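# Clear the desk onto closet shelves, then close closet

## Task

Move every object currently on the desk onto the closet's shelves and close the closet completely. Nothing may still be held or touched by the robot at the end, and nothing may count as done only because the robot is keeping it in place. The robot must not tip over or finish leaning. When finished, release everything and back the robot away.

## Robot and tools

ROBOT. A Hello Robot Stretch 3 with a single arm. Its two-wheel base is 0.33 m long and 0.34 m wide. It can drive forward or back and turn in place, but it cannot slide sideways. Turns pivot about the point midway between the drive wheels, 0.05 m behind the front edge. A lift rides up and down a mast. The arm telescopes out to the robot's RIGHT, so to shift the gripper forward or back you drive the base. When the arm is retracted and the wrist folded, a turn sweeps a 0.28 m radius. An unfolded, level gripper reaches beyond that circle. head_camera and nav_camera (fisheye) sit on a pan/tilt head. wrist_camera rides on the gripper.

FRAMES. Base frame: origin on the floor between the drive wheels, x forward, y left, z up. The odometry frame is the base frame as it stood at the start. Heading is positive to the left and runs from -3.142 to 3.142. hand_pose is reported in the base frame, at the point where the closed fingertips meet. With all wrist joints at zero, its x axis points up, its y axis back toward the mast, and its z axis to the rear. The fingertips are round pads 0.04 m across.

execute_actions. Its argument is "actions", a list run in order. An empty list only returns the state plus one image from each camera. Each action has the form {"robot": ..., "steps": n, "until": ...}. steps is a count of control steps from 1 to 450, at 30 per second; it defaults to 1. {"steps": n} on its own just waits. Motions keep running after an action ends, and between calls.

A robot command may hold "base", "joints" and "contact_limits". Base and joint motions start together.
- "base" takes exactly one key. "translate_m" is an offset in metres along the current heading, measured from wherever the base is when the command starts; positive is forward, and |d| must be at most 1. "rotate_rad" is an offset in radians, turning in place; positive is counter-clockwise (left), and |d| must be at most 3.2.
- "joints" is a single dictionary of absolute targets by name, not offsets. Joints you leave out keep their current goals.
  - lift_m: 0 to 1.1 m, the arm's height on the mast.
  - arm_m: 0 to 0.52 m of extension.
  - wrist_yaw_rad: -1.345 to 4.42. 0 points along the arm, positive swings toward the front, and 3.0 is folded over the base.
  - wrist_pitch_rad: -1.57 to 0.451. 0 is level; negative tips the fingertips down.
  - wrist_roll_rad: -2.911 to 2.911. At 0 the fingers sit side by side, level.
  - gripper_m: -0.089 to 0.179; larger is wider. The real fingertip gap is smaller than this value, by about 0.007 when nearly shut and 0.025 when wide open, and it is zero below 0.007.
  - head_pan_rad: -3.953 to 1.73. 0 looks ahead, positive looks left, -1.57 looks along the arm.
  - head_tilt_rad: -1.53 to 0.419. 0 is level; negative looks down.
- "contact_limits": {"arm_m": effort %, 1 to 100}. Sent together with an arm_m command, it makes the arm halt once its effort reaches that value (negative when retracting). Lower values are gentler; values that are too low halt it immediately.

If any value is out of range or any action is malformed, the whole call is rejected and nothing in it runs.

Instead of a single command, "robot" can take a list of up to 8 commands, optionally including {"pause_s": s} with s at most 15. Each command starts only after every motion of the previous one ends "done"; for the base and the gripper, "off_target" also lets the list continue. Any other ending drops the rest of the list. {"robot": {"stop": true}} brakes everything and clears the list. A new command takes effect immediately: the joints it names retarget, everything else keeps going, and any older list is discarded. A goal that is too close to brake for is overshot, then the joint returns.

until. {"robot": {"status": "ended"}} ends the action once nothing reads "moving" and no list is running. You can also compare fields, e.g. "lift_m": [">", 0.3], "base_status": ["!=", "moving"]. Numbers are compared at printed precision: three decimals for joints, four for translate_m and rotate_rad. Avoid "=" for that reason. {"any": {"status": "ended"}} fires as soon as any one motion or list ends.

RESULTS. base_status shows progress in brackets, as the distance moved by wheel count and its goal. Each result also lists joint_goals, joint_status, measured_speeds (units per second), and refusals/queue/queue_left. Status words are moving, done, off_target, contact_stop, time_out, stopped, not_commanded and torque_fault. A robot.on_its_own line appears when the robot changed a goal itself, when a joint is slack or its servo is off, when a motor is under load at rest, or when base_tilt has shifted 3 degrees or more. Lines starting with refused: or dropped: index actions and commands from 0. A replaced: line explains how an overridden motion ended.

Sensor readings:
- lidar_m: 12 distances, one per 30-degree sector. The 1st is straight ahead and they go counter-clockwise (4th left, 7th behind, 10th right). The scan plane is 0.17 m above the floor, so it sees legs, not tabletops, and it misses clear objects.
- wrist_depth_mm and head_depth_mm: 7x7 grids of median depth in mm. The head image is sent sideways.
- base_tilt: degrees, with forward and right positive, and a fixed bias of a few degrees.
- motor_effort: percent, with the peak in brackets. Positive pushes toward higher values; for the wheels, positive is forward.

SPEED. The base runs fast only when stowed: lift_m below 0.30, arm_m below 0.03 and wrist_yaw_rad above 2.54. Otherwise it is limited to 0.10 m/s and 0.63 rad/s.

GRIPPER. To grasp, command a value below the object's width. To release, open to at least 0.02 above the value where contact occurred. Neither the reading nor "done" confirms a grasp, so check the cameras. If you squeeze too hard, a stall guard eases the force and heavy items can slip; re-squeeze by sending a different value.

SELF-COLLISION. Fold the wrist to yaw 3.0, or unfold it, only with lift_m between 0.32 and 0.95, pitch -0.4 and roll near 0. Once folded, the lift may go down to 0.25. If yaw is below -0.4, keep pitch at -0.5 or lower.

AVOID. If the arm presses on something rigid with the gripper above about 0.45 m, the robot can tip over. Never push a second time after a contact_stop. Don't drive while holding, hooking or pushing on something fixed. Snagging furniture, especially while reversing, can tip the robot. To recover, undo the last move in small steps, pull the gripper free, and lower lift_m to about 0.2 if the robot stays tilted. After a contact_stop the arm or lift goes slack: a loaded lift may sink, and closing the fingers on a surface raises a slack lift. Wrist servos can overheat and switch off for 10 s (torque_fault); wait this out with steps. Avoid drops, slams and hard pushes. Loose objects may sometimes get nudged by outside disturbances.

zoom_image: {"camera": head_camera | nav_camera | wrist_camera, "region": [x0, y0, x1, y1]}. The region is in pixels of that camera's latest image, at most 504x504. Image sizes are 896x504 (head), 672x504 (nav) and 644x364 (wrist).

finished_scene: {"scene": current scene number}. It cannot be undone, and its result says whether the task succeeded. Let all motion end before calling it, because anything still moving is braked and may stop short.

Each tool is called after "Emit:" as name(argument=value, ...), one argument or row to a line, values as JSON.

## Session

Emit:
execute_actions(
  actions=[],
)

Scene clock: 0.00 s.
robot.base_odometry: x=+0.000 y=+0.000 heading=+0.000 (m, m, rad; robot's odometry frame)
robot.turned_by_wheels: +0.000 (rad since the last result)
robot.turned_by_imu: +0.000 (rad since the last result)
robot.base_tilt: forward=-0.6 right=-1.7 (deg)
robot.lidar_m: 2.03 1.38 1.64 1.51 1.34 1.34 1.63 2.22 2.25 2.69 2.41 2.41
robot.head_depth_mm: 2009 2577 2536 2556 2562 2589 2261 / 2036 2740 2747 2770 2766 2772 2265 / 2015 2590 2585 2616 2616 2597 2272 / 2012 2357 2360 2392 2333 2382 2289 / 2031 2164 2164 2136 2137 2187 2132 / 1924 1975 1981 1997 1980 1987 1991 / 1831 1838 1817 1830 1845 1850 1860
robot.base_status: not_commanded
robot.joint_positions: lift_m=+0.305 arm_m=-0.003 wrist_yaw_rad=+3.122 wrist_pitch_rad=-0.459 wrist_roll_rad=+0.006 gripper_m=+0.037 head_pan_rad=+0.017 head_tilt_rad=+0.012
robot.joint_goals: lift_m=+0.305 arm_m=-0.003 wrist_yaw_rad=+3.122 wrist_pitch_rad=-0.459 wrist_roll_rad=+0.006 gripper_m=+0.037 head_pan_rad=+0.017 head_tilt_rad=+0.012
robot.joint_status: lift_m=not_commanded arm_m=not_commanded wrist_yaw_rad=not_commanded wrist_pitch_rad=not_commanded wrist_roll_rad=not_commanded gripper_m=not_commanded head_pan_rad=not_commanded head_tilt_rad=not_commanded
robot.measured_speeds: translate_m=+0.000 rotate_rad=+0.000 lift_m=+0.000 arm_m=+0.000 wrist_yaw_rad=+0.000 wrist_pitch_rad=+0.000 wrist_roll_rad=+0.000 head_pan_rad=+0.000 head_tilt_rad=+0.000
robot: refusals=0 queue=idle queue_left=0
robot.motor_effort: left_wheel=+0 right_wheel=-1 lift_m=+31 arm_m=+0 wrist_yaw_rad=-1 wrist_pitch_rad=+8 wrist_roll_rad=-1 gripper_m=+0 head_pan_rad=+0 head_tilt_rad=+1 (%)
robot.hand_pose: x=-0.0170 y=+0.0771 z=+0.3086 quat_wxyz=(+0.168, +0.692, +0.154, +0.685) (m; robot's base frame)
robot.wrist_depth_mm: 930 - - - - - - / - - - - - - - / 861 840 - 870 892 878 887 / 693 688 668 693 691 691 687 / 570 575 568 572 575 569 564 / 482 496 - - 464 485 486 / 431 - - - 417 421 425
pictures: head_camera (sideways: a quarter turn clockwise sets it upright), nav_camera (sideways: a quarter turn counterclockwise sets it upright), wrist_camera
Images, in order (width x height): head_camera 896x504, nav_camera 672x504, wrist_camera 644x364.

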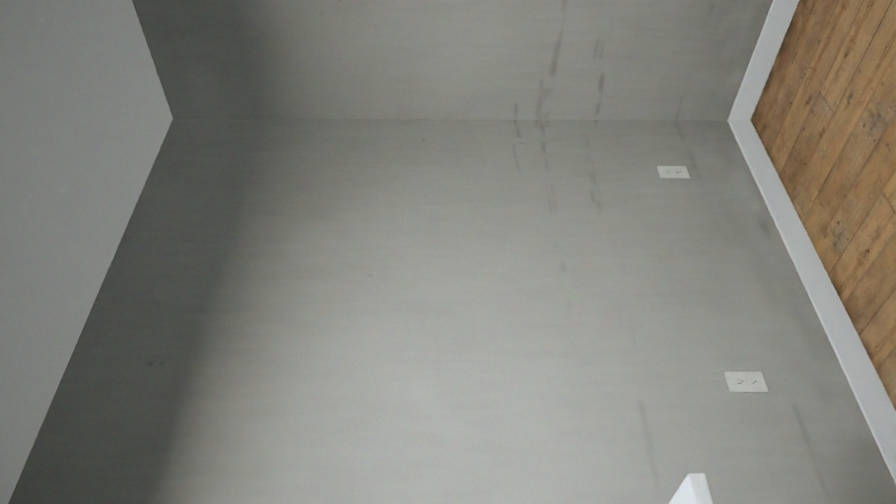

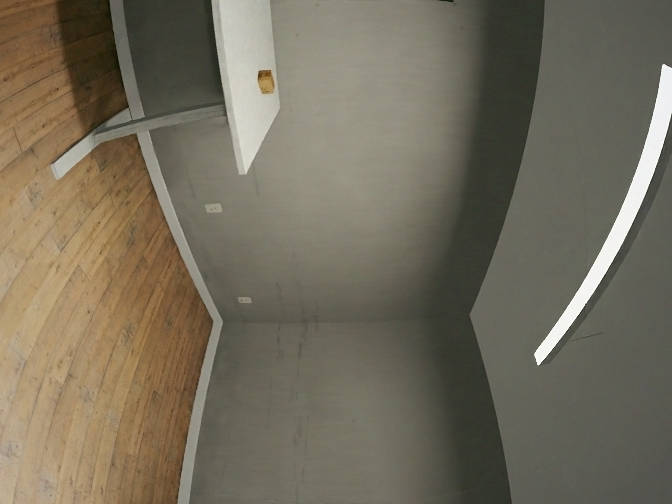

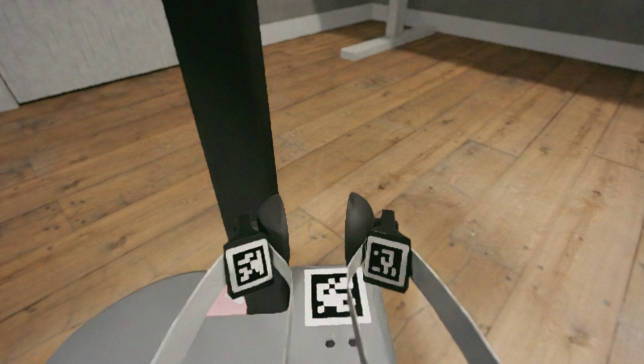

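Emit:
execute_actions(
  actions=[
    {"robot":{"joints":{"head_pan_rad":1.2,"head_tilt_rad":-0.3}},"steps":100,"until":{"robot":{"status":"ended"}}},
  ],
)

Emit:
execute_actions(
  actions=[
    {"robot":{"joints":{"head_pan_rad":-2.8,"head_tilt_rad":-0.2}},"steps":150,"until":{"robot":{"status":"ended"}}},
  ],
)

Scene clock: 3.13 s.
robot.base_odometry: x=+0.000 y=+0.000 heading=+0.000 (m, m, rad; robot's odometry frame)
robot.turned_by_wheels: +0.000 (rad since the last result)
robot.turned_by_imu: +0.000 (rad since the last result)
robot.base_tilt: forward=-0.5 right=-1.7 (deg)
robot.lidar_m: 2.04 1.38 1.64 1.51 1.34 1.34 1.63 2.22 2.25 2.70 2.41 2.41
robot.head_depth_mm: 1483 1581 1636 1213 1839 1869 1519 / 1544 1642 1727 1206 1935 1921 1535 / 1603 1728 1785 1320 2021 1920 1516 / 1713 1805 1874 1459 2148 1919 1530 / 1780 1872 1964 1457 2179 1832 1528 / 1867 1978 2073 2120 2317 1947 1519 / 1758 1801 1869 1898 2007 1900 1517
robot.base_status: not_commanded
robot.joint_positions: lift_m=+0.305 arm_m=-0.003 wrist_yaw_rad=+3.122 wrist_pitch_rad=-0.459 wrist_roll_rad=+0.006 gripper_m=+0.037 head_pan_rad=+1.193 head_tilt_rad=-0.296
robot.joint_goals: lift_m=+0.305 arm_m=-0.003 wrist_yaw_rad=+3.122 wrist_pitch_rad=-0.459 wrist_roll_rad=+0.006 gripper_m=+0.037 head_pan_rad=+1.200 head_tilt_rad=-0.300
robot.joint_status: lift_m=not_commanded arm_m=not_commanded wrist_yaw_rad=not_commanded wrist_pitch_rad=not_commanded wrist_roll_rad=not_commanded gripper_m=not_commanded head_pan_rad=done head_tilt_rad=done
robot.measured_speeds: translate_m=+0.000 rotate_rad=+0.000 lift_m=+0.000 arm_m=+0.000 wrist_yaw_rad=+0.000 wrist_pitch_rad=+0.000 wrist_roll_rad=+0.000 head_pan_rad=+0.000 head_tilt_rad=+0.000
robot: refusals=0 queue=done queue_left=0
robot.motor_effort: left_wheel=+0(0) right_wheel=-1(1) lift_m=+31(31) arm_m=+0(0) wrist_yaw_rad=-1(1) wrist_pitch_rad=+8(8) wrist_roll_rad=-1(0) gripper_m=+0(0) head_pan_rad=+3(28) head_tilt_rad=-1(20) (%)
robot.hand_pose: x=-0.0170 y=+0.0771 z=+0.3086 quat_wxyz=(+0.168, +0.692, +0.154, +0.685) (m; robot's base frame)
robot.wrist_depth_mm: 949 - - - - - - / - - - - - - - / 865 860 - 881 897 856 863 / 684 680 677 695 696 692 693 / 565 559 576 571 575 569 571 / 484 504 - - 475 490 487 / 435 - - - 426 422 420
pictures: head_camera (sideways: a quarter turn clockwise sets it upright), nav_camera (sideways: a quarter turn counterclockwise sets it upright), wrist_camera
Images, in order (width x height): head_camera 896x504, nav_camera 672x504, wrist_camera 644x364.

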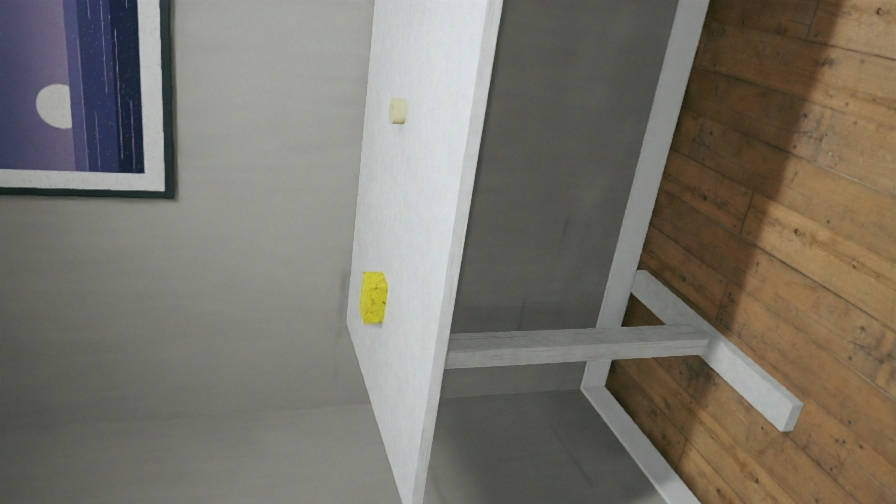

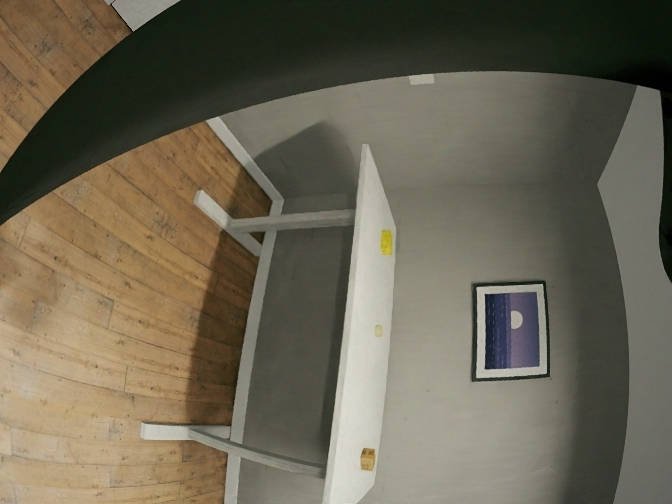

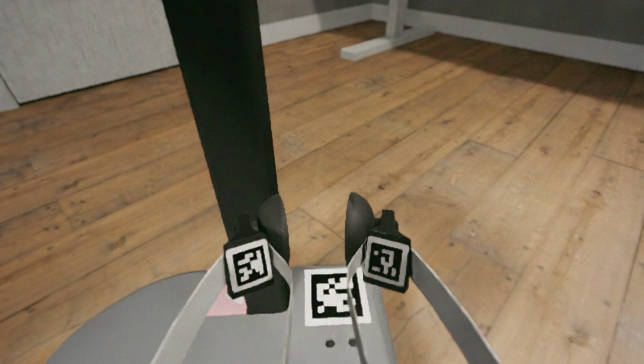

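Scene clock: 5.50 s.
robot.base_odometry: x=+0.000 y=+0.000 heading=+0.000 (m, m, rad; robot's odometry frame)
robot.turned_by_wheels: +0.000 (rad since the last result)
robot.turned_by_imu: +0.000 (rad since the last result)
robot.base_tilt: forward=-0.5 right=-1.7 (deg)
robot.lidar_m: 2.03 1.38 1.64 1.51 1.35 1.34 1.62 2.22 2.25 2.70 2.40 2.41
robot.head_depth_mm: 1842 1876 1910 1959 2025 1995 1663 / 2090 2165 2251 2276 2360 2157 1653 / 2472 2575 2655 2750 2716 2162 1659 / 2836 2970 3085 3212 3092 2126 1675 / 2728 2853 2953 3042 3124 2156 1659 / 2614 2739 2830 2940 3032 2159 1662 / 2534 2637 2709 2824 2593 2153 1670
robot.base_status: not_commanded
robot.joint_positions: lift_m=+0.305 arm_m=-0.003 wrist_yaw_rad=+3.122 wrist_pitch_rad=-0.459 wrist_roll_rad=+0.006 gripper_m=+0.037 head_pan_rad=-2.793 head_tilt_rad=-0.211
robot.joint_goals: lift_m=+0.305 arm_m=-0.003 wrist_yaw_rad=+3.122 wrist_pitch_rad=-0.459 wrist_roll_rad=+0.006 gripper_m=+0.037 head_pan_rad=-2.800 head_tilt_rad=-0.200
robot.joint_status: lift_m=not_commanded arm_m=not_commanded wrist_yaw_rad=not_commanded wrist_pitch_rad=not_commanded wrist_roll_rad=not_commanded gripper_m=not_commanded head_pan_rad=done head_tilt_rad=done
robot.measured_speeds: translate_m=+0.000 rotate_rad=+0.000 lift_m=+0.000 arm_m=+0.000 wrist_yaw_rad=+0.000 wrist_pitch_rad=+0.000 wrist_roll_rad=+0.000 head_pan_rad=+0.000 head_tilt_rad=+0.000
robot: refusals=0 queue=done queue_left=0
robot.motor_effort: left_wheel=+0(0) right_wheel=-1(1) lift_m=+31(31) arm_m=+1(1) wrist_yaw_rad=-1(1) wrist_pitch_rad=+8(8) wrist_roll_rad=-1(0) gripper_m=+0(0) head_pan_rad=-2(28) head_tilt_rad=+3(12) (%)
robot.hand_pose: x=-0.0170 y=+0.0771 z=+0.3086 quat_wxyz=(+0.168, +0.692, +0.154, +0.685) (m; robot's base frame)
robot.wrist_depth_mm: 948 - - - - - - / - - - - - - - / 864 873 - 849 868 881 865 / 691 684 686 696 692 683 669 / 547 578 570 573 575 574 572 / 489 499 - - 473 486 482 / 434 - - - 421 422 427
pictures: head_camera (sideways: a quarter turn clockwise sets it upright), nav_camera (sideways: a quarter turn counterclockwise sets it upright), wrist_camera
Images, in order (width x height): head_camera 896x504, nav_camera 672x504, wrist_camera 644x364.

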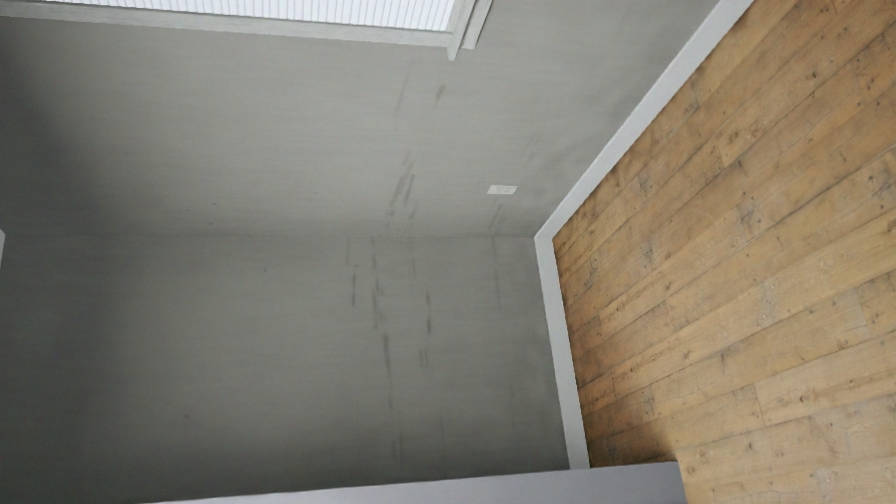

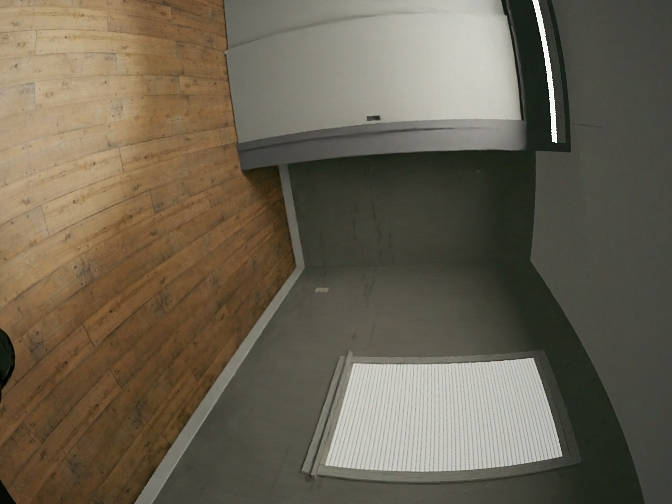

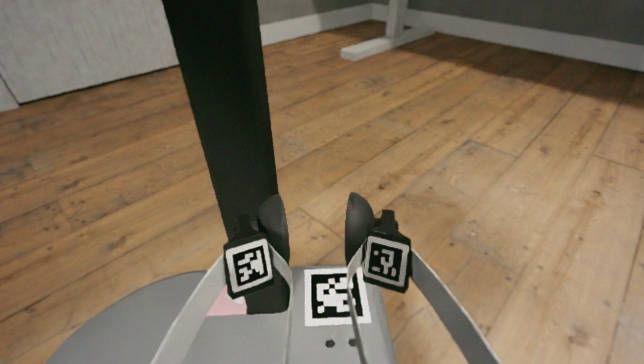

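Emit:
execute_actions(
  actions=[
    {"robot":{"base":{"rotate_rad":-2.42},"joints":{"head_pan_rad":0,"head_tilt_rad":-0.2}},"steps":250,"until":{"robot":{"status":"ended"}}},
  ],
)

Scene clock: 28.77 s.
robot.base_odometry: x=+0.000 y=+0.000 heading=-2.420 (m, m, rad; robot's odometry frame)
robot.turned_by_wheels: -2.420 (rad since the last result)
robot.turned_by_imu: -2.424 (rad since the last result)
robot.base_tilt: forward=-0.6 right=-1.7 (deg)
robot.lidar_m: 2.21 2.32 2.52 2.40 2.49 1.87 1.38 1.62 1.40 1.33 1.41 1.89
robot.head_depth_mm: 2624 2764 2876 3004 3061 2155 1674 / 2617 2717 2893 2941 3072 2166 1658 / 2599 2727 2852 2941 3076 2160 1657 / 1936 2029 2111 2225 2340 2176 1666 / 1951 2026 2107 2244 2335 2153 1676 / 1952 2037 2124 2191 2296 2169 1651 / 1946 2031 2112 2199 2319 2166 1667
robot.base_status: done (rotate_rad -2.4199 of -2.4200)
robot.joint_positions: lift_m=+0.305 arm_m=-0.003 wrist_yaw_rad=+3.122 wrist_pitch_rad=-0.459 wrist_roll_rad=+0.006 gripper_m=+0.037 head_pan_rad=-0.007 head_tilt_rad=-0.211
robot.joint_goals: lift_m=+0.305 arm_m=-0.003 wrist_yaw_rad=+3.122 wrist_pitch_rad=-0.459 wrist_roll_rad=+0.006 gripper_m=+0.037 head_pan_rad=+0.000 head_tilt_rad=-0.200
robot.joint_status: lift_m=not_commanded arm_m=not_commanded wrist_yaw_rad=not_commanded wrist_pitch_rad=not_commanded wrist_roll_rad=not_commanded gripper_m=not_commanded head_pan_rad=done head_tilt_rad=done
robot.measured_speeds: translate_m=+0.000 rotate_rad=+0.000 lift_m=+0.000 arm_m=+0.000 wrist_yaw_rad=+0.000 wrist_pitch_rad=+0.000 wrist_roll_rad=+0.000 head_pan_rad=+0.000 head_tilt_rad=+0.000
robot: refusals=0 queue=done queue_left=0
robot.motor_effort: left_wheel=+3(7) right_wheel=-5(8) lift_m=+31(30) arm_m=+0(0) wrist_yaw_rad=-1(1) wrist_pitch_rad=+8(8) wrist_roll_rad=+0(1) gripper_m=+0(1) head_pan_rad=+2(26) head_tilt_rad=+4(1) (%)
robot.hand_pose: x=-0.0170 y=+0.0770 z=+0.3086 quat_wxyz=(+0.168, +0.692, +0.154, +0.685) (m; robot's base frame)
robot.wrist_depth_mm: - - - - - - - / - - - - - - - / 847 856 - 880 854 871 872 / 681 676 692 712 679 701 693 / 565 565 561 570 584 580 567 / 484 499 - - 475 489 489 / 430 - - - 428 429 425
pictures: head_camera (sideways: a quarter turn clockwise sets it upright), nav_camera (sideways: a quarter turn counterclockwise sets it upright), wrist_camera
Images, in order (width x height): head_camera 896x504, nav_camera 672x504, wrist_camera 644x364.

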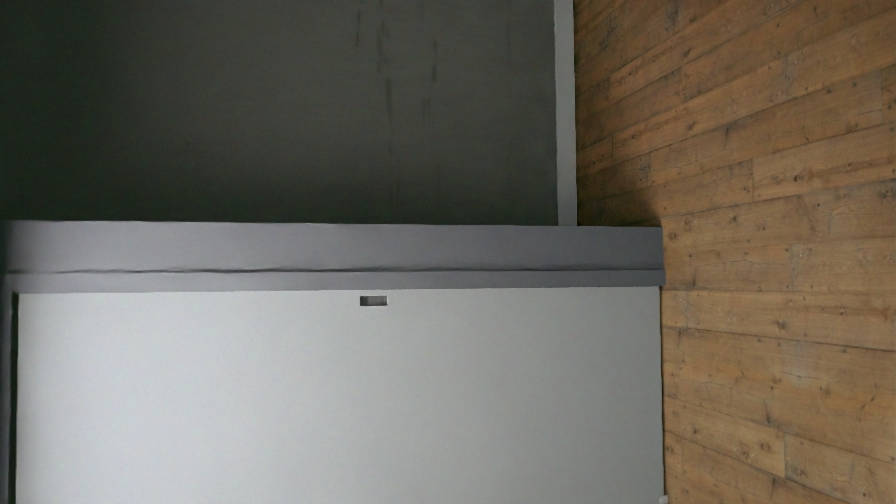

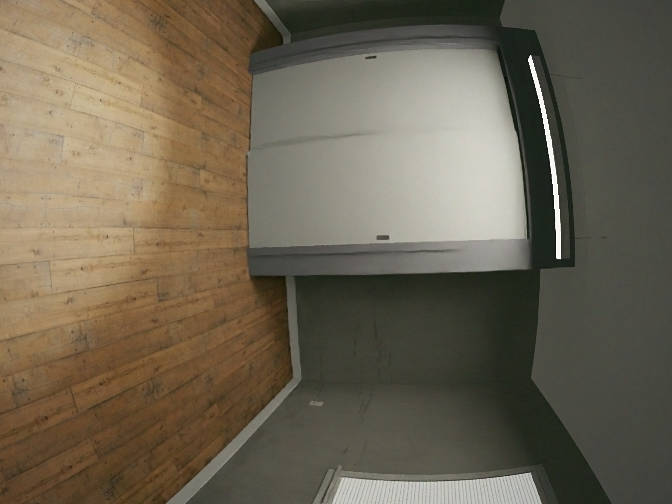

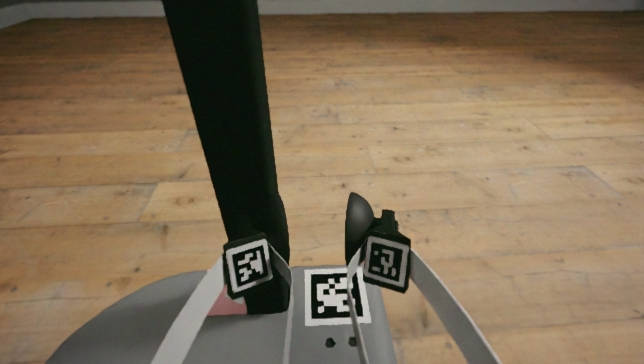

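Emit:
execute_actions(
  actions=[
    {"robot":[{"base":{"rotate_rad":0.42},"joints":{"lift_m":0.28,"arm_m":0,"wrist_pitch_rad":-0.4,"gripper_m":0}},{"base":{"translate_m":1.0}},{"base":{"translate_m":0.95}},{"base":{"rotate_rad":-0.42},"joints":{"lift_m":0.9}},{"joints":{"wrist_yaw_rad":1.57}},{"joints":{"wrist_pitch_rad":0,"arm_m":0.48}}],"steps":450,"until":{"robot":{"status":"ended"}}},
    {"steps":450,"until":{"robot":{"status":"ended"}}},
  ],
)

Scene clock: 56.93 s.
robot.base_odometry: x=-0.811 y=-1.773 heading=-2.420 (m, m, rad; robot's odometry frame)
robot.turned_by_wheels: +0.000 (rad since the last result)
robot.turned_by_imu: +0.021 (rad since the last result)
robot.base_tilt: forward=-0.5 right=-1.7 (deg)
robot.lidar_m: 0.46 0.52 0.71 1.63 1.69 2.32 3.14 3.04 2.22 2.14 0.65 0.47
robot.head_depth_mm: 367 382 399 417 437 459 481 / 366 381 398 416 436 456 481 / 366 380 397 415 433 455 479 / 364 379 395 413 434 454 480 / 405 421 439 460 481 504 529 / 403 421 438 457 479 503 529 / 403 419 437 457 478 501 528
robot.base_status: done (rotate_rad -0.4199 of -0.4200)
robot.joint_positions: lift_m=+0.899 arm_m=+0.480 wrist_yaw_rad=+1.571 wrist_pitch_rad=-0.022 wrist_roll_rad=+0.006 gripper_m=+0.000 head_pan_rad=-0.007 head_tilt_rad=-0.210
robot.joint_goals: lift_m=+0.900 arm_m=+0.480 wrist_yaw_rad=+1.570 wrist_pitch_rad=+0.000 wrist_roll_rad=+0.006 gripper_m=+0.000 head_pan_rad=+0.000 head_tilt_rad=-0.200
robot.joint_status: lift_m=done arm_m=done wrist_yaw_rad=done wrist_pitch_rad=done wrist_roll_rad=not_commanded gripper_m=done head_pan_rad=done head_tilt_rad=done
robot.measured_speeds: translate_m=+0.000 rotate_rad=+0.000 lift_m=+0.000 arm_m=+0.000 wrist_yaw_rad=+0.000 wrist_pitch_rad=+0.000 wrist_roll_rad=+0.000 head_pan_rad=+0.000 head_tilt_rad=+0.000
robot: refusals=0 queue=done queue_left=0
robot.motor_effort: left_wheel=+3(9) right_wheel=-4(9) lift_m=+43(48) arm_m=+4(5) wrist_yaw_rad=-1(1) wrist_pitch_rad=+13(13) wrist_roll_rad=+0(0) gripper_m=-2(96) head_pan_rad=+3(3) head_tilt_rad=+4(5) (%)
robot.hand_pose: x=+0.2343 y=-0.6246 z=+1.0085 quat_wxyz=(+0.504, +0.507, -0.496, +0.493) (m; robot's base frame)
robot.wrist_depth_mm: 341 337 343 346 344 331 340 / 345 353 355 360 355 344 354 / 364 369 367 370 370 358 365 / 379 377 381 382 386 370 - / 390 393 394 - 396 388 - / 411 410 419 426 395 410 - / 425 428 431 441 434 424 -
pictures: head_camera (sideways: a quarter turn clockwise sets it upright), nav_camera (sideways: a quarter turn counterclockwise sets it upright), wrist_camera
Images, in order (width x height): head_camera 896x504, nav_camera 672x504, wrist_camera 644x364.

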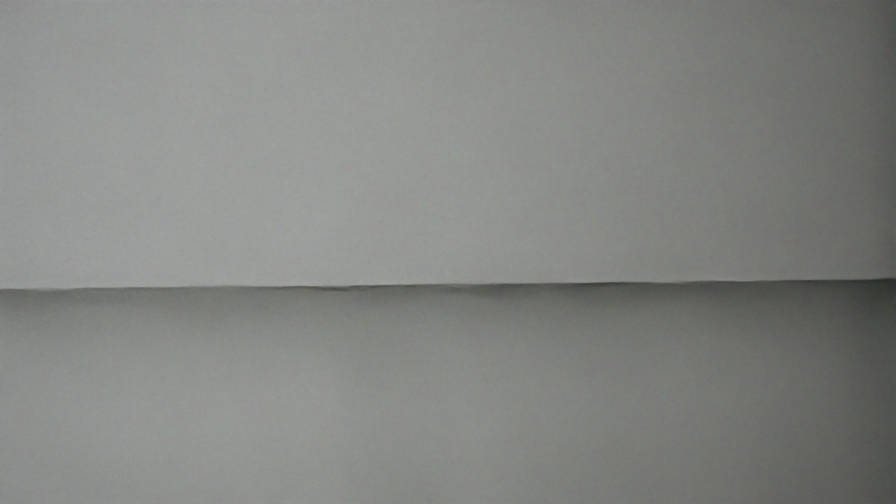

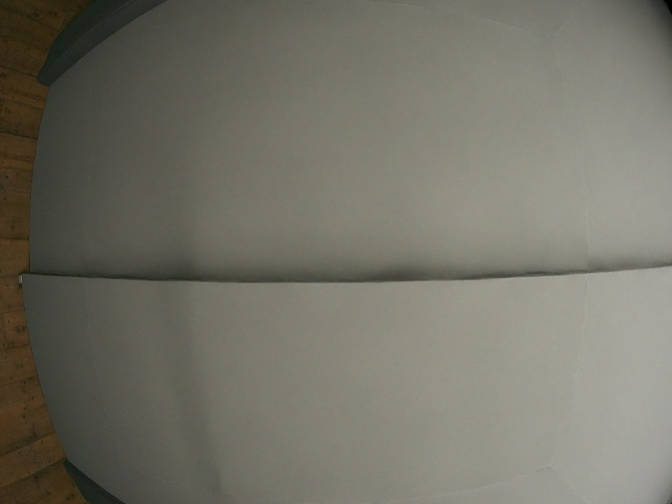

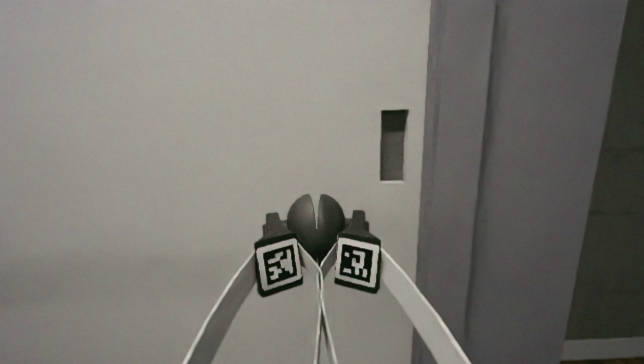

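Emit:
execute_actions(
  actions=[
    {"robot":[{"base":{"rotate_rad":-0.5},"joints":{"lift_m":0.928}},{"base":{"translate_m":0.13}},{"base":{"rotate_rad":0.49},"joints":{"arm_m":0.505}},{"base":{"translate_m":0.04}}],"steps":450,"until":{"robot":{"status":"ended"}}},
  ],
)

Scene clock: 69.23 s.
robot.base_odometry: x=-0.969 y=-1.828 heading=-2.430 (m, m, rad; robot's odometry frame)
robot.turned_by_wheels: -0.010 (rad since the last result)
robot.turned_by_imu: -0.008 (rad since the last result)
robot.base_tilt: forward=-0.6 right=-1.7 (deg)
robot.lidar_m: 0.30 0.36 0.49 1.69 1.75 2.38 3.31 2.95 2.16 2.08 0.43 0.31
robot.head_depth_mm: - - - - - 285 299 / - - - - - 285 298 / - - - - - 284 297 / - - - - - 284 295 / - - - - - 283 294 / - - - - - 282 293 / - - 288 299 313 329 345
robot.base_status: done (translate_m +0.0400 of +0.0400)
robot.joint_positions: lift_m=+0.927 arm_m=+0.505 wrist_yaw_rad=+1.571 wrist_pitch_rad=-0.021 wrist_roll_rad=+0.006 gripper_m=+0.000 head_pan_rad=-0.007 head_tilt_rad=-0.210
robot.joint_goals: lift_m=+0.928 arm_m=+0.505 wrist_yaw_rad=+1.570 wrist_pitch_rad=+0.000 wrist_roll_rad=+0.006 gripper_m=+0.000 head_pan_rad=+0.000 head_tilt_rad=-0.200
robot.joint_status: lift_m=done arm_m=done wrist_yaw_rad=done wrist_pitch_rad=done wrist_roll_rad=not_commanded gripper_m=done head_pan_rad=done head_tilt_rad=done
robot.measured_speeds: translate_m=+0.000 rotate_rad=+0.000 lift_m=+0.000 arm_m=+0.000 wrist_yaw_rad=+0.000 wrist_pitch_rad=+0.000 wrist_roll_rad=+0.000 head_pan_rad=+0.000 head_tilt_rad=+0.000
robot: refusals=0 queue=done queue_left=0
robot.motor_effort: left_wheel=-3(8) right_wheel=+2(11) lift_m=+43(45) arm_m=+4(2) wrist_yaw_rad=-1(1) wrist_pitch_rad=+12(13) wrist_roll_rad=-1(1) gripper_m=-3(3) head_pan_rad=+3(3) head_tilt_rad=+3(3) (%)
robot.hand_pose: x=+0.2343 y=-0.6497 z=+1.0367 quat_wxyz=(+0.504, +0.507, -0.496, +0.493) (m; robot's base frame)
robot.wrist_depth_mm: 205 207 208 210 187 199 201 / 213 212 216 218 193 206 210 / 221 221 224 228 201 213 215 / 228 229 233 238 207 223 225 / 237 241 242 - 216 234 236 / 248 250 253 260 227 243 245 / 259 259 262 267 236 255 259
pictures: head_camera (sideways: a quarter turn clockwise sets it upright), nav_camera (sideways: a quarter turn counterclockwise sets it upright), wrist_camera
Images, in order (width x height): head_camera 896x504, nav_camera 672x504, wrist_camera 644x364.

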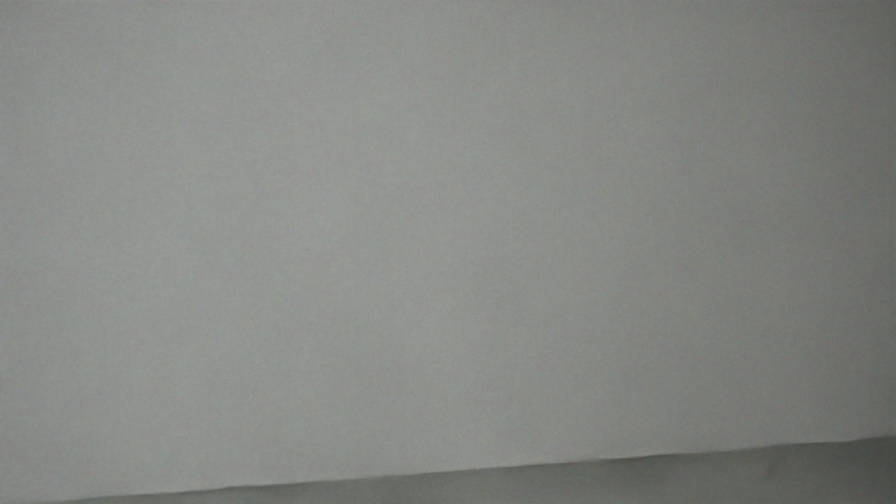

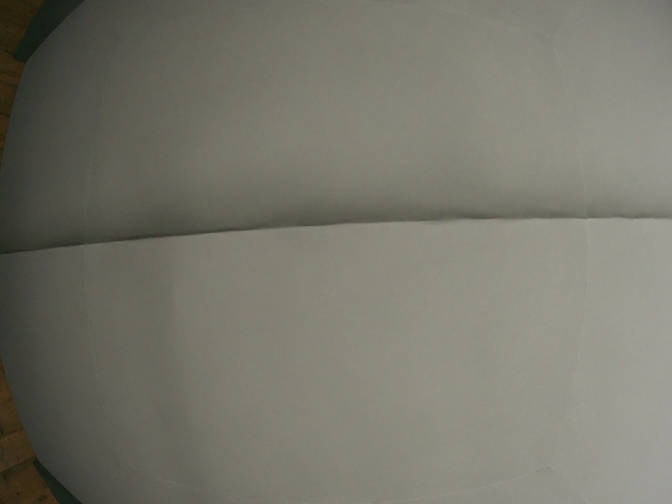

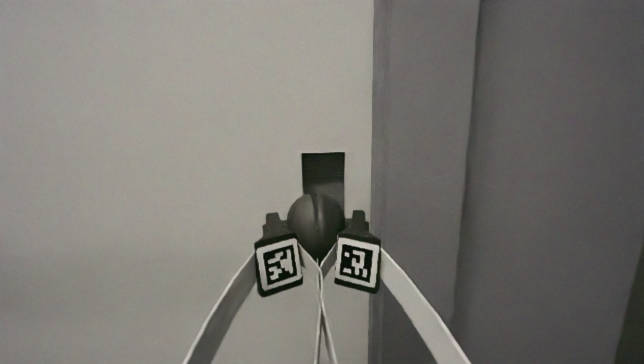

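Emit:
execute_actions(
  actions=[
    {"robot":[{"joints":{"arm_m":0.51,"lift_m":0.932}},{"base":{"translate_m":0.065}}],"steps":200,"until":{"robot":{"status":"ended"}}},
    {"robot":{"joints":{"arm_m":0.0},"contact_limits":{"arm_m":25}},"steps":400,"until":{"robot":{"status":"ended"}}},
  ],
)

Scene clock: 80.27 s.
robot.base_odometry: x=-1.018 y=-1.870 heading=-2.430 (m, m, rad; robot's odometry frame)
robot.turned_by_wheels: +0.000 (rad since the last result)
robot.turned_by_imu: -0.005 (rad since the last result)
robot.base_tilt: forward=-0.6 right=-1.7 (deg)
robot.lidar_m: 0.24 0.25 0.34 0.82 1.75 2.37 3.81 2.98 2.16 0.91 0.73 0.25
robot.head_depth_mm: - - - - - - - / - - - - - - - / - - - - - - - / - - - - - - - / - - - - - - - / - - - - - - - / - - - - - - -
robot.base_status: done (translate_m +0.0649 of +0.0650)
robot.joint_positions: lift_m=+0.932 arm_m=+0.001 wrist_yaw_rad=+1.462 wrist_pitch_rad=-0.025 wrist_roll_rad=+0.006 gripper_m=+0.000 head_pan_rad=-0.007 head_tilt_rad=-0.210
robot.joint_goals: lift_m=+0.932 arm_m=+0.000 wrist_yaw_rad=+1.488 wrist_pitch_rad=+0.000 wrist_roll_rad=+0.006 gripper_m=+0.000 head_pan_rad=+0.000 head_tilt_rad=-0.200
robot.joint_status: lift_m=done arm_m=done wrist_yaw_rad=done wrist_pitch_rad=done wrist_roll_rad=not_commanded gripper_m=done head_pan_rad=done head_tilt_rad=done
robot.measured_speeds: translate_m=+0.000 rotate_rad=+0.000 lift_m=+0.000 arm_m=+0.000 wrist_yaw_rad=+0.000 wrist_pitch_rad=+0.000 wrist_roll_rad=+0.000 head_pan_rad=+0.000 head_tilt_rad=+0.000
robot: refusals=0 queue=done queue_left=0
robot.on_its_own: wrist_yaw_rad is held at +1.488, not at your +1.570, by its stall guard, which is still easing; right_wheel is at rest, and its effort (+20) is outside its rest range (-18 to +18)
robot.motor_effort: left_wheel=-3(12) right_wheel=+20(29) lift_m=+42(44) arm_m=-5(6) wrist_yaw_rad=+16(36) wrist_pitch_rad=+14(14) wrist_roll_rad=+0(0) gripper_m=-5(7) head_pan_rad=+1(3) head_tilt_rad=+4(4) (%)
robot.contact_limits: arm_m 25 (drawing in: default 15, maximum 25; extending or still: default 22, maximum 35)
robot.hand_pose: x=+0.2327 y=-0.1733 z=+1.0398 quat_wxyz=(+0.531, +0.480, -0.522, +0.464) (m; robot's base frame)
robot.wrist_depth_mm: 136 140 146 153 817 806 593 / 141 145 152 158 865 779 579 / 145 150 156 164 877 826 610 / 150 156 162 170 918 835 605 / 157 163 169 - 604 652 591 / 164 168 176 200 - 859 613 / 170 175 185 194 837 841 633
pictures: head_camera (sideways: a quarter turn clockwise sets it upright), nav_camera (sideways: a quarter turn counterclockwise sets it upright), wrist_camera
Images, in order (width x height): head_camera 896x504, nav_camera 672x504, wrist_camera 644x364.

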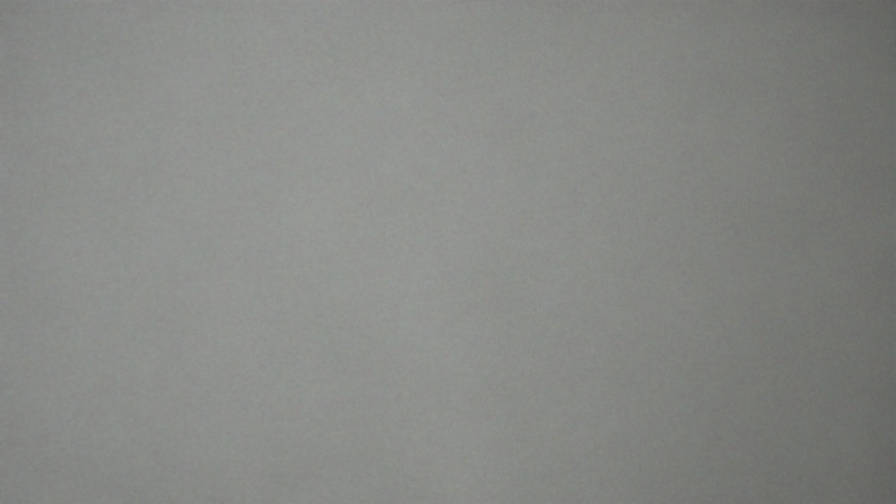

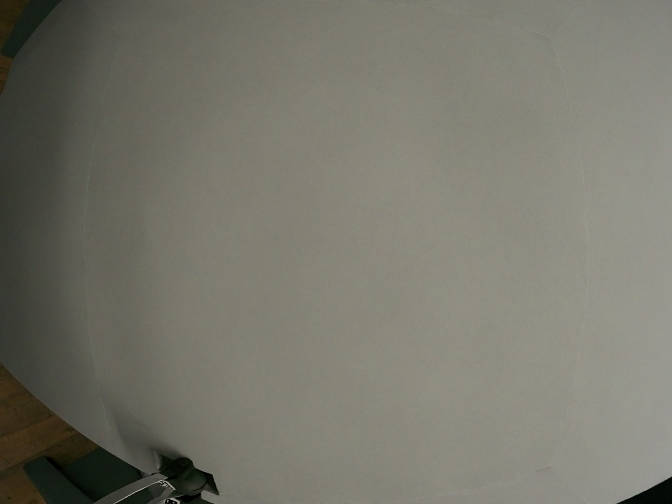

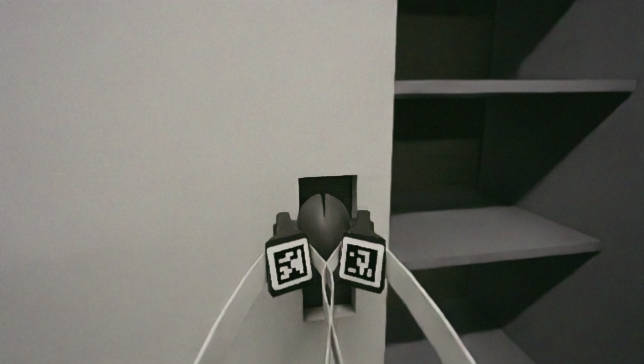

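Emit:
execute_actions(
  actions=[
    {"robot":[{"base":{"translate_m":-0.2}},{"joints":{"wrist_pitch_rad":-0.4,"arm_m":0}},{"joints":{"wrist_yaw_rad":3.0}},{"base":{"rotate_rad":-2.95},"joints":{"lift_m":0.28}},{"base":{"translate_m":1.0}},{"base":{"translate_m":1.0}},{"base":{"translate_m":0.5}},{"base":{"rotate_rad":1.4},"joints":{"head_pan_rad":-1.2,"head_tilt_rad":-0.5}}],"steps":450,"until":{"robot":{"status":"ended"}}},
    {"steps":450,"until":{"robot":{"status":"ended"}}},
  ],
)

Scene clock: 115.97 s.
robot.base_odometry: x=+0.681 y=+0.224 heading=+2.303 (m, m, rad; robot's odometry frame)
robot.turned_by_wheels: -1.550 (rad since the last result)
robot.turned_by_imu: -1.531 (rad since the last result)
robot.base_tilt: forward=-0.6 right=-1.7 (deg)
robot.lidar_m: 1.60 1.67 2.36 2.88 2.98 2.22 2.14 1.60 1.19 0.69 1.20 1.34
robot.head_depth_mm: 929 1005 1030 678 524 432 1046 / 965 1041 1028 696 524 459 1303 / 999 1083 1024 693 524 1451 1311 / 1030 1124 1028 693 524 1477 1312 / 1073 1172 1027 694 524 1531 1302 / 1125 1230 1027 694 543 1573 1304 / 1169 1277 1025 694 564 1554 1306
robot.base_status: done (rotate_rad +1.3999 of +1.4000)
robot.joint_positions: lift_m=+0.280 arm_m=+0.000 wrist_yaw_rad=+2.999 wrist_pitch_rad=-0.414 wrist_roll_rad=+0.006 gripper_m=+0.000 head_pan_rad=-1.193 head_tilt_rad=-0.494
robot.joint_goals: lift_m=+0.280 arm_m=+0.000 wrist_yaw_rad=+3.000 wrist_pitch_rad=-0.400 wrist_roll_rad=+0.006 gripper_m=+0.000 head_pan_rad=-1.200 head_tilt_rad=-0.500
robot.joint_status: lift_m=done arm_m=done wrist_yaw_rad=done wrist_pitch_rad=done wrist_roll_rad=not_commanded gripper_m=done head_pan_rad=done head_tilt_rad=done
robot.measured_speeds: translate_m=+0.000 rotate_rad=+0.000 lift_m=+0.000 arm_m=+0.000 wrist_yaw_rad=+0.000 wrist_pitch_rad=+0.000 wrist_roll_rad=+0.000 head_pan_rad=+0.000 head_tilt_rad=+0.000
robot: refusals=0 queue=done queue_left=0
robot.motor_effort: left_wheel=-2(11) right_wheel=+2(22) lift_m=+17(37) arm_m=-2(6) wrist_yaw_rad=+0(15) wrist_pitch_rad=+9(14) wrist_roll_rad=+0(0) gripper_m=-3(5) head_pan_rad=-2(29) head_tilt_rad=-3(18) (%)
robot.hand_pose: x=+0.0108 y=+0.0772 z=+0.2940 quat_wxyz=(+0.195, +0.702, +0.095, +0.678) (m; robot's base frame)
robot.wrist_depth_mm: - - - - - - - / - - - - - - - / 871 903 924 895 914 886 886 / 682 704 672 689 692 702 686 / 568 574 - - 564 567 564 / 485 498 - - 480 475 478 / 424 - - - 418 415 420
pictures: head_camera (sideways: a quarter turn clockwise sets it upright), nav_camera (sideways: a quarter turn counterclockwise sets it upright), wrist_camera
Images, in order (width x height): head_camera 896x504, nav_camera 672x504, wrist_camera 644x364.

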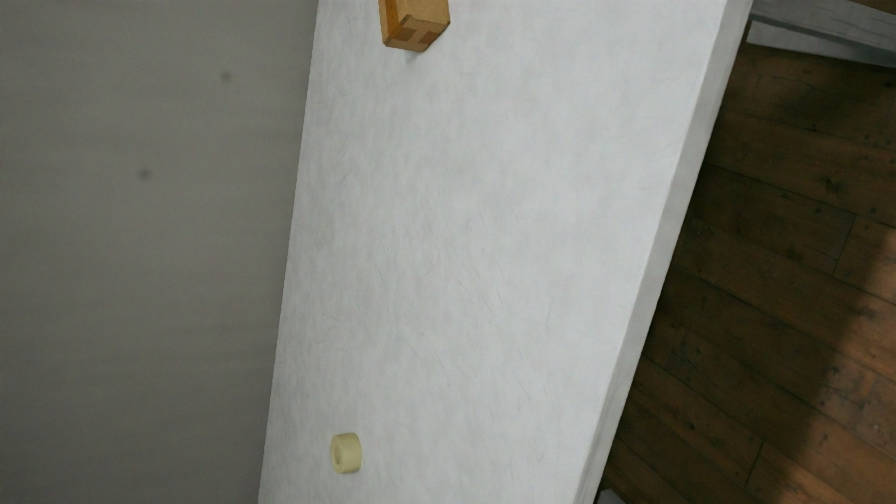

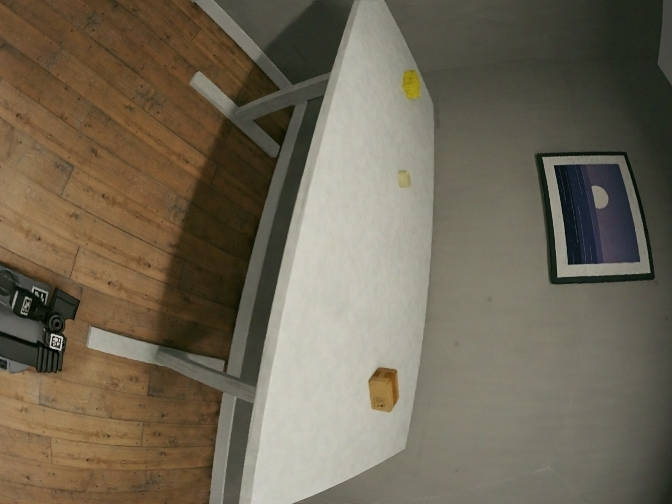

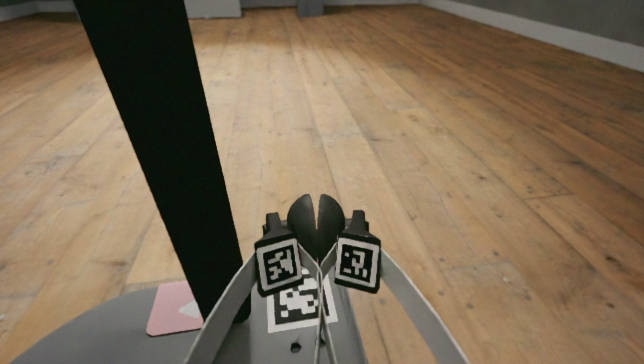

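Emit:
execute_actions(
  actions=[
    {"robot":[{"joints":{"lift_m":0.9,"head_pan_rad":-1.57,"head_tilt_rad":-0.6}},{"joints":{"wrist_yaw_rad":1.57}},{"joints":{"lift_m":1.09}},{"joints":{"wrist_yaw_rad":0,"gripper_m":0.16}},{"joints":{"wrist_pitch_rad":-0.6,"arm_m":0.3}}],"steps":450,"until":{"robot":{"status":"ended"}}},
  ],
)

Scene clock: 135.43 s.
robot.base_odometry: x=+0.681 y=+0.224 heading=+2.303 (m, m, rad; robot's odometry frame)
robot.turned_by_wheels: +0.000 (rad since the last result)
robot.turned_by_imu: +0.002 (rad since the last result)
robot.base_tilt: forward=-0.5 right=-1.7 (deg)
robot.lidar_m: 1.60 1.68 2.36 2.89 2.98 2.22 2.15 1.60 1.19 0.70 1.20 1.34
robot.head_depth_mm: 959 1079 1151 584 479 1442 1230 / - 1078 756 587 480 1446 1246 / - - 756 586 479 1353 1201 / 957 - 716 586 479 1447 1239 / 966 1051 755 585 478 1440 1240 / 971 1051 796 585 479 1439 1242 / 966 1052 791 585 479 1438 1236
robot.base_status: done (rotate_rad +1.3999 of +1.4000)
robot.joint_positions: lift_m=+1.089 arm_m=+0.254 wrist_yaw_rad=+0.001 wrist_pitch_rad=-0.611 wrist_roll_rad=+0.006 gripper_m=+0.160 head_pan_rad=-1.563 head_tilt_rad=-0.592
robot.joint_goals: lift_m=+1.090 arm_m=+0.300 wrist_yaw_rad=+0.000 wrist_pitch_rad=-0.600 wrist_roll_rad=+0.006 gripper_m=+0.160 head_pan_rad=-1.570 head_tilt_rad=-0.600
robot.joint_status: lift_m=done arm_m=moving wrist_yaw_rad=done wrist_pitch_rad=moving wrist_roll_rad=not_commanded gripper_m=done head_pan_rad=done head_tilt_rad=done
robot.measured_speeds: translate_m=+0.000 rotate_rad=+0.000 lift_m=+0.000 arm_m=+0.115 wrist_yaw_rad=+0.000 wrist_pitch_rad=+0.000 wrist_roll_rad=+0.000 head_pan_rad=+0.000 head_tilt_rad=+0.000
robot: refusals=0 queue=running queue_left=0
robot.motor_effort: left_wheel=-3(3) right_wheel=+2(2) lift_m=+43(45) arm_m=+5(6) wrist_yaw_rad=-2(2) wrist_pitch_rad=+6(8) wrist_roll_rad=-1(0) gripper_m=+1(100) head_pan_rad=-2(19) head_tilt_rad=-3(12) (%)
robot.hand_pose: x=-0.0213 y=-0.5954 z=+1.0615 quat_wxyz=(+0.673, +0.213, -0.676, -0.213) (m; robot's base frame)
robot.wrist_depth_mm: 587 608 591 596 602 608 603 / 485 486 489 491 483 692 692 / 397 400 399 401 403 789 803 / 339 342 327 303 343 875 936 / 292 300 297 295 298 - - / 263 255 262 263 260 251 - / 231 233 233 235 233 237 -
pictures: head_camera (sideways: a quarter turn clockwise sets it upright), nav_camera (sideways: a quarter turn counterclockwise sets it upright), wrist_camera
Images, in order (width x height): head_camera 896x504, nav_camera 672x504, wrist_camera 644x364.

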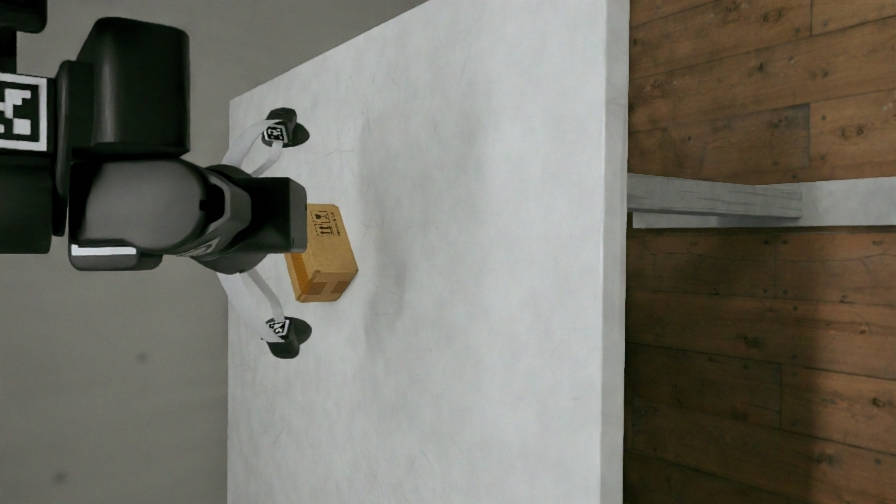

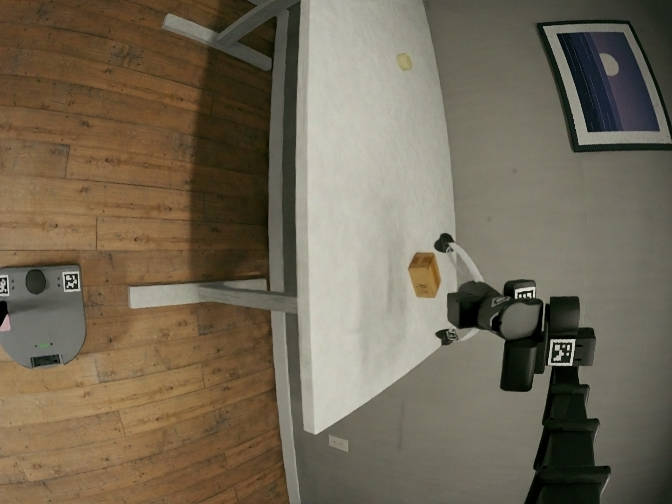

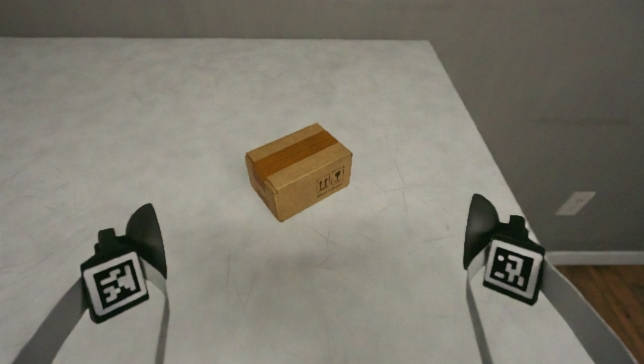

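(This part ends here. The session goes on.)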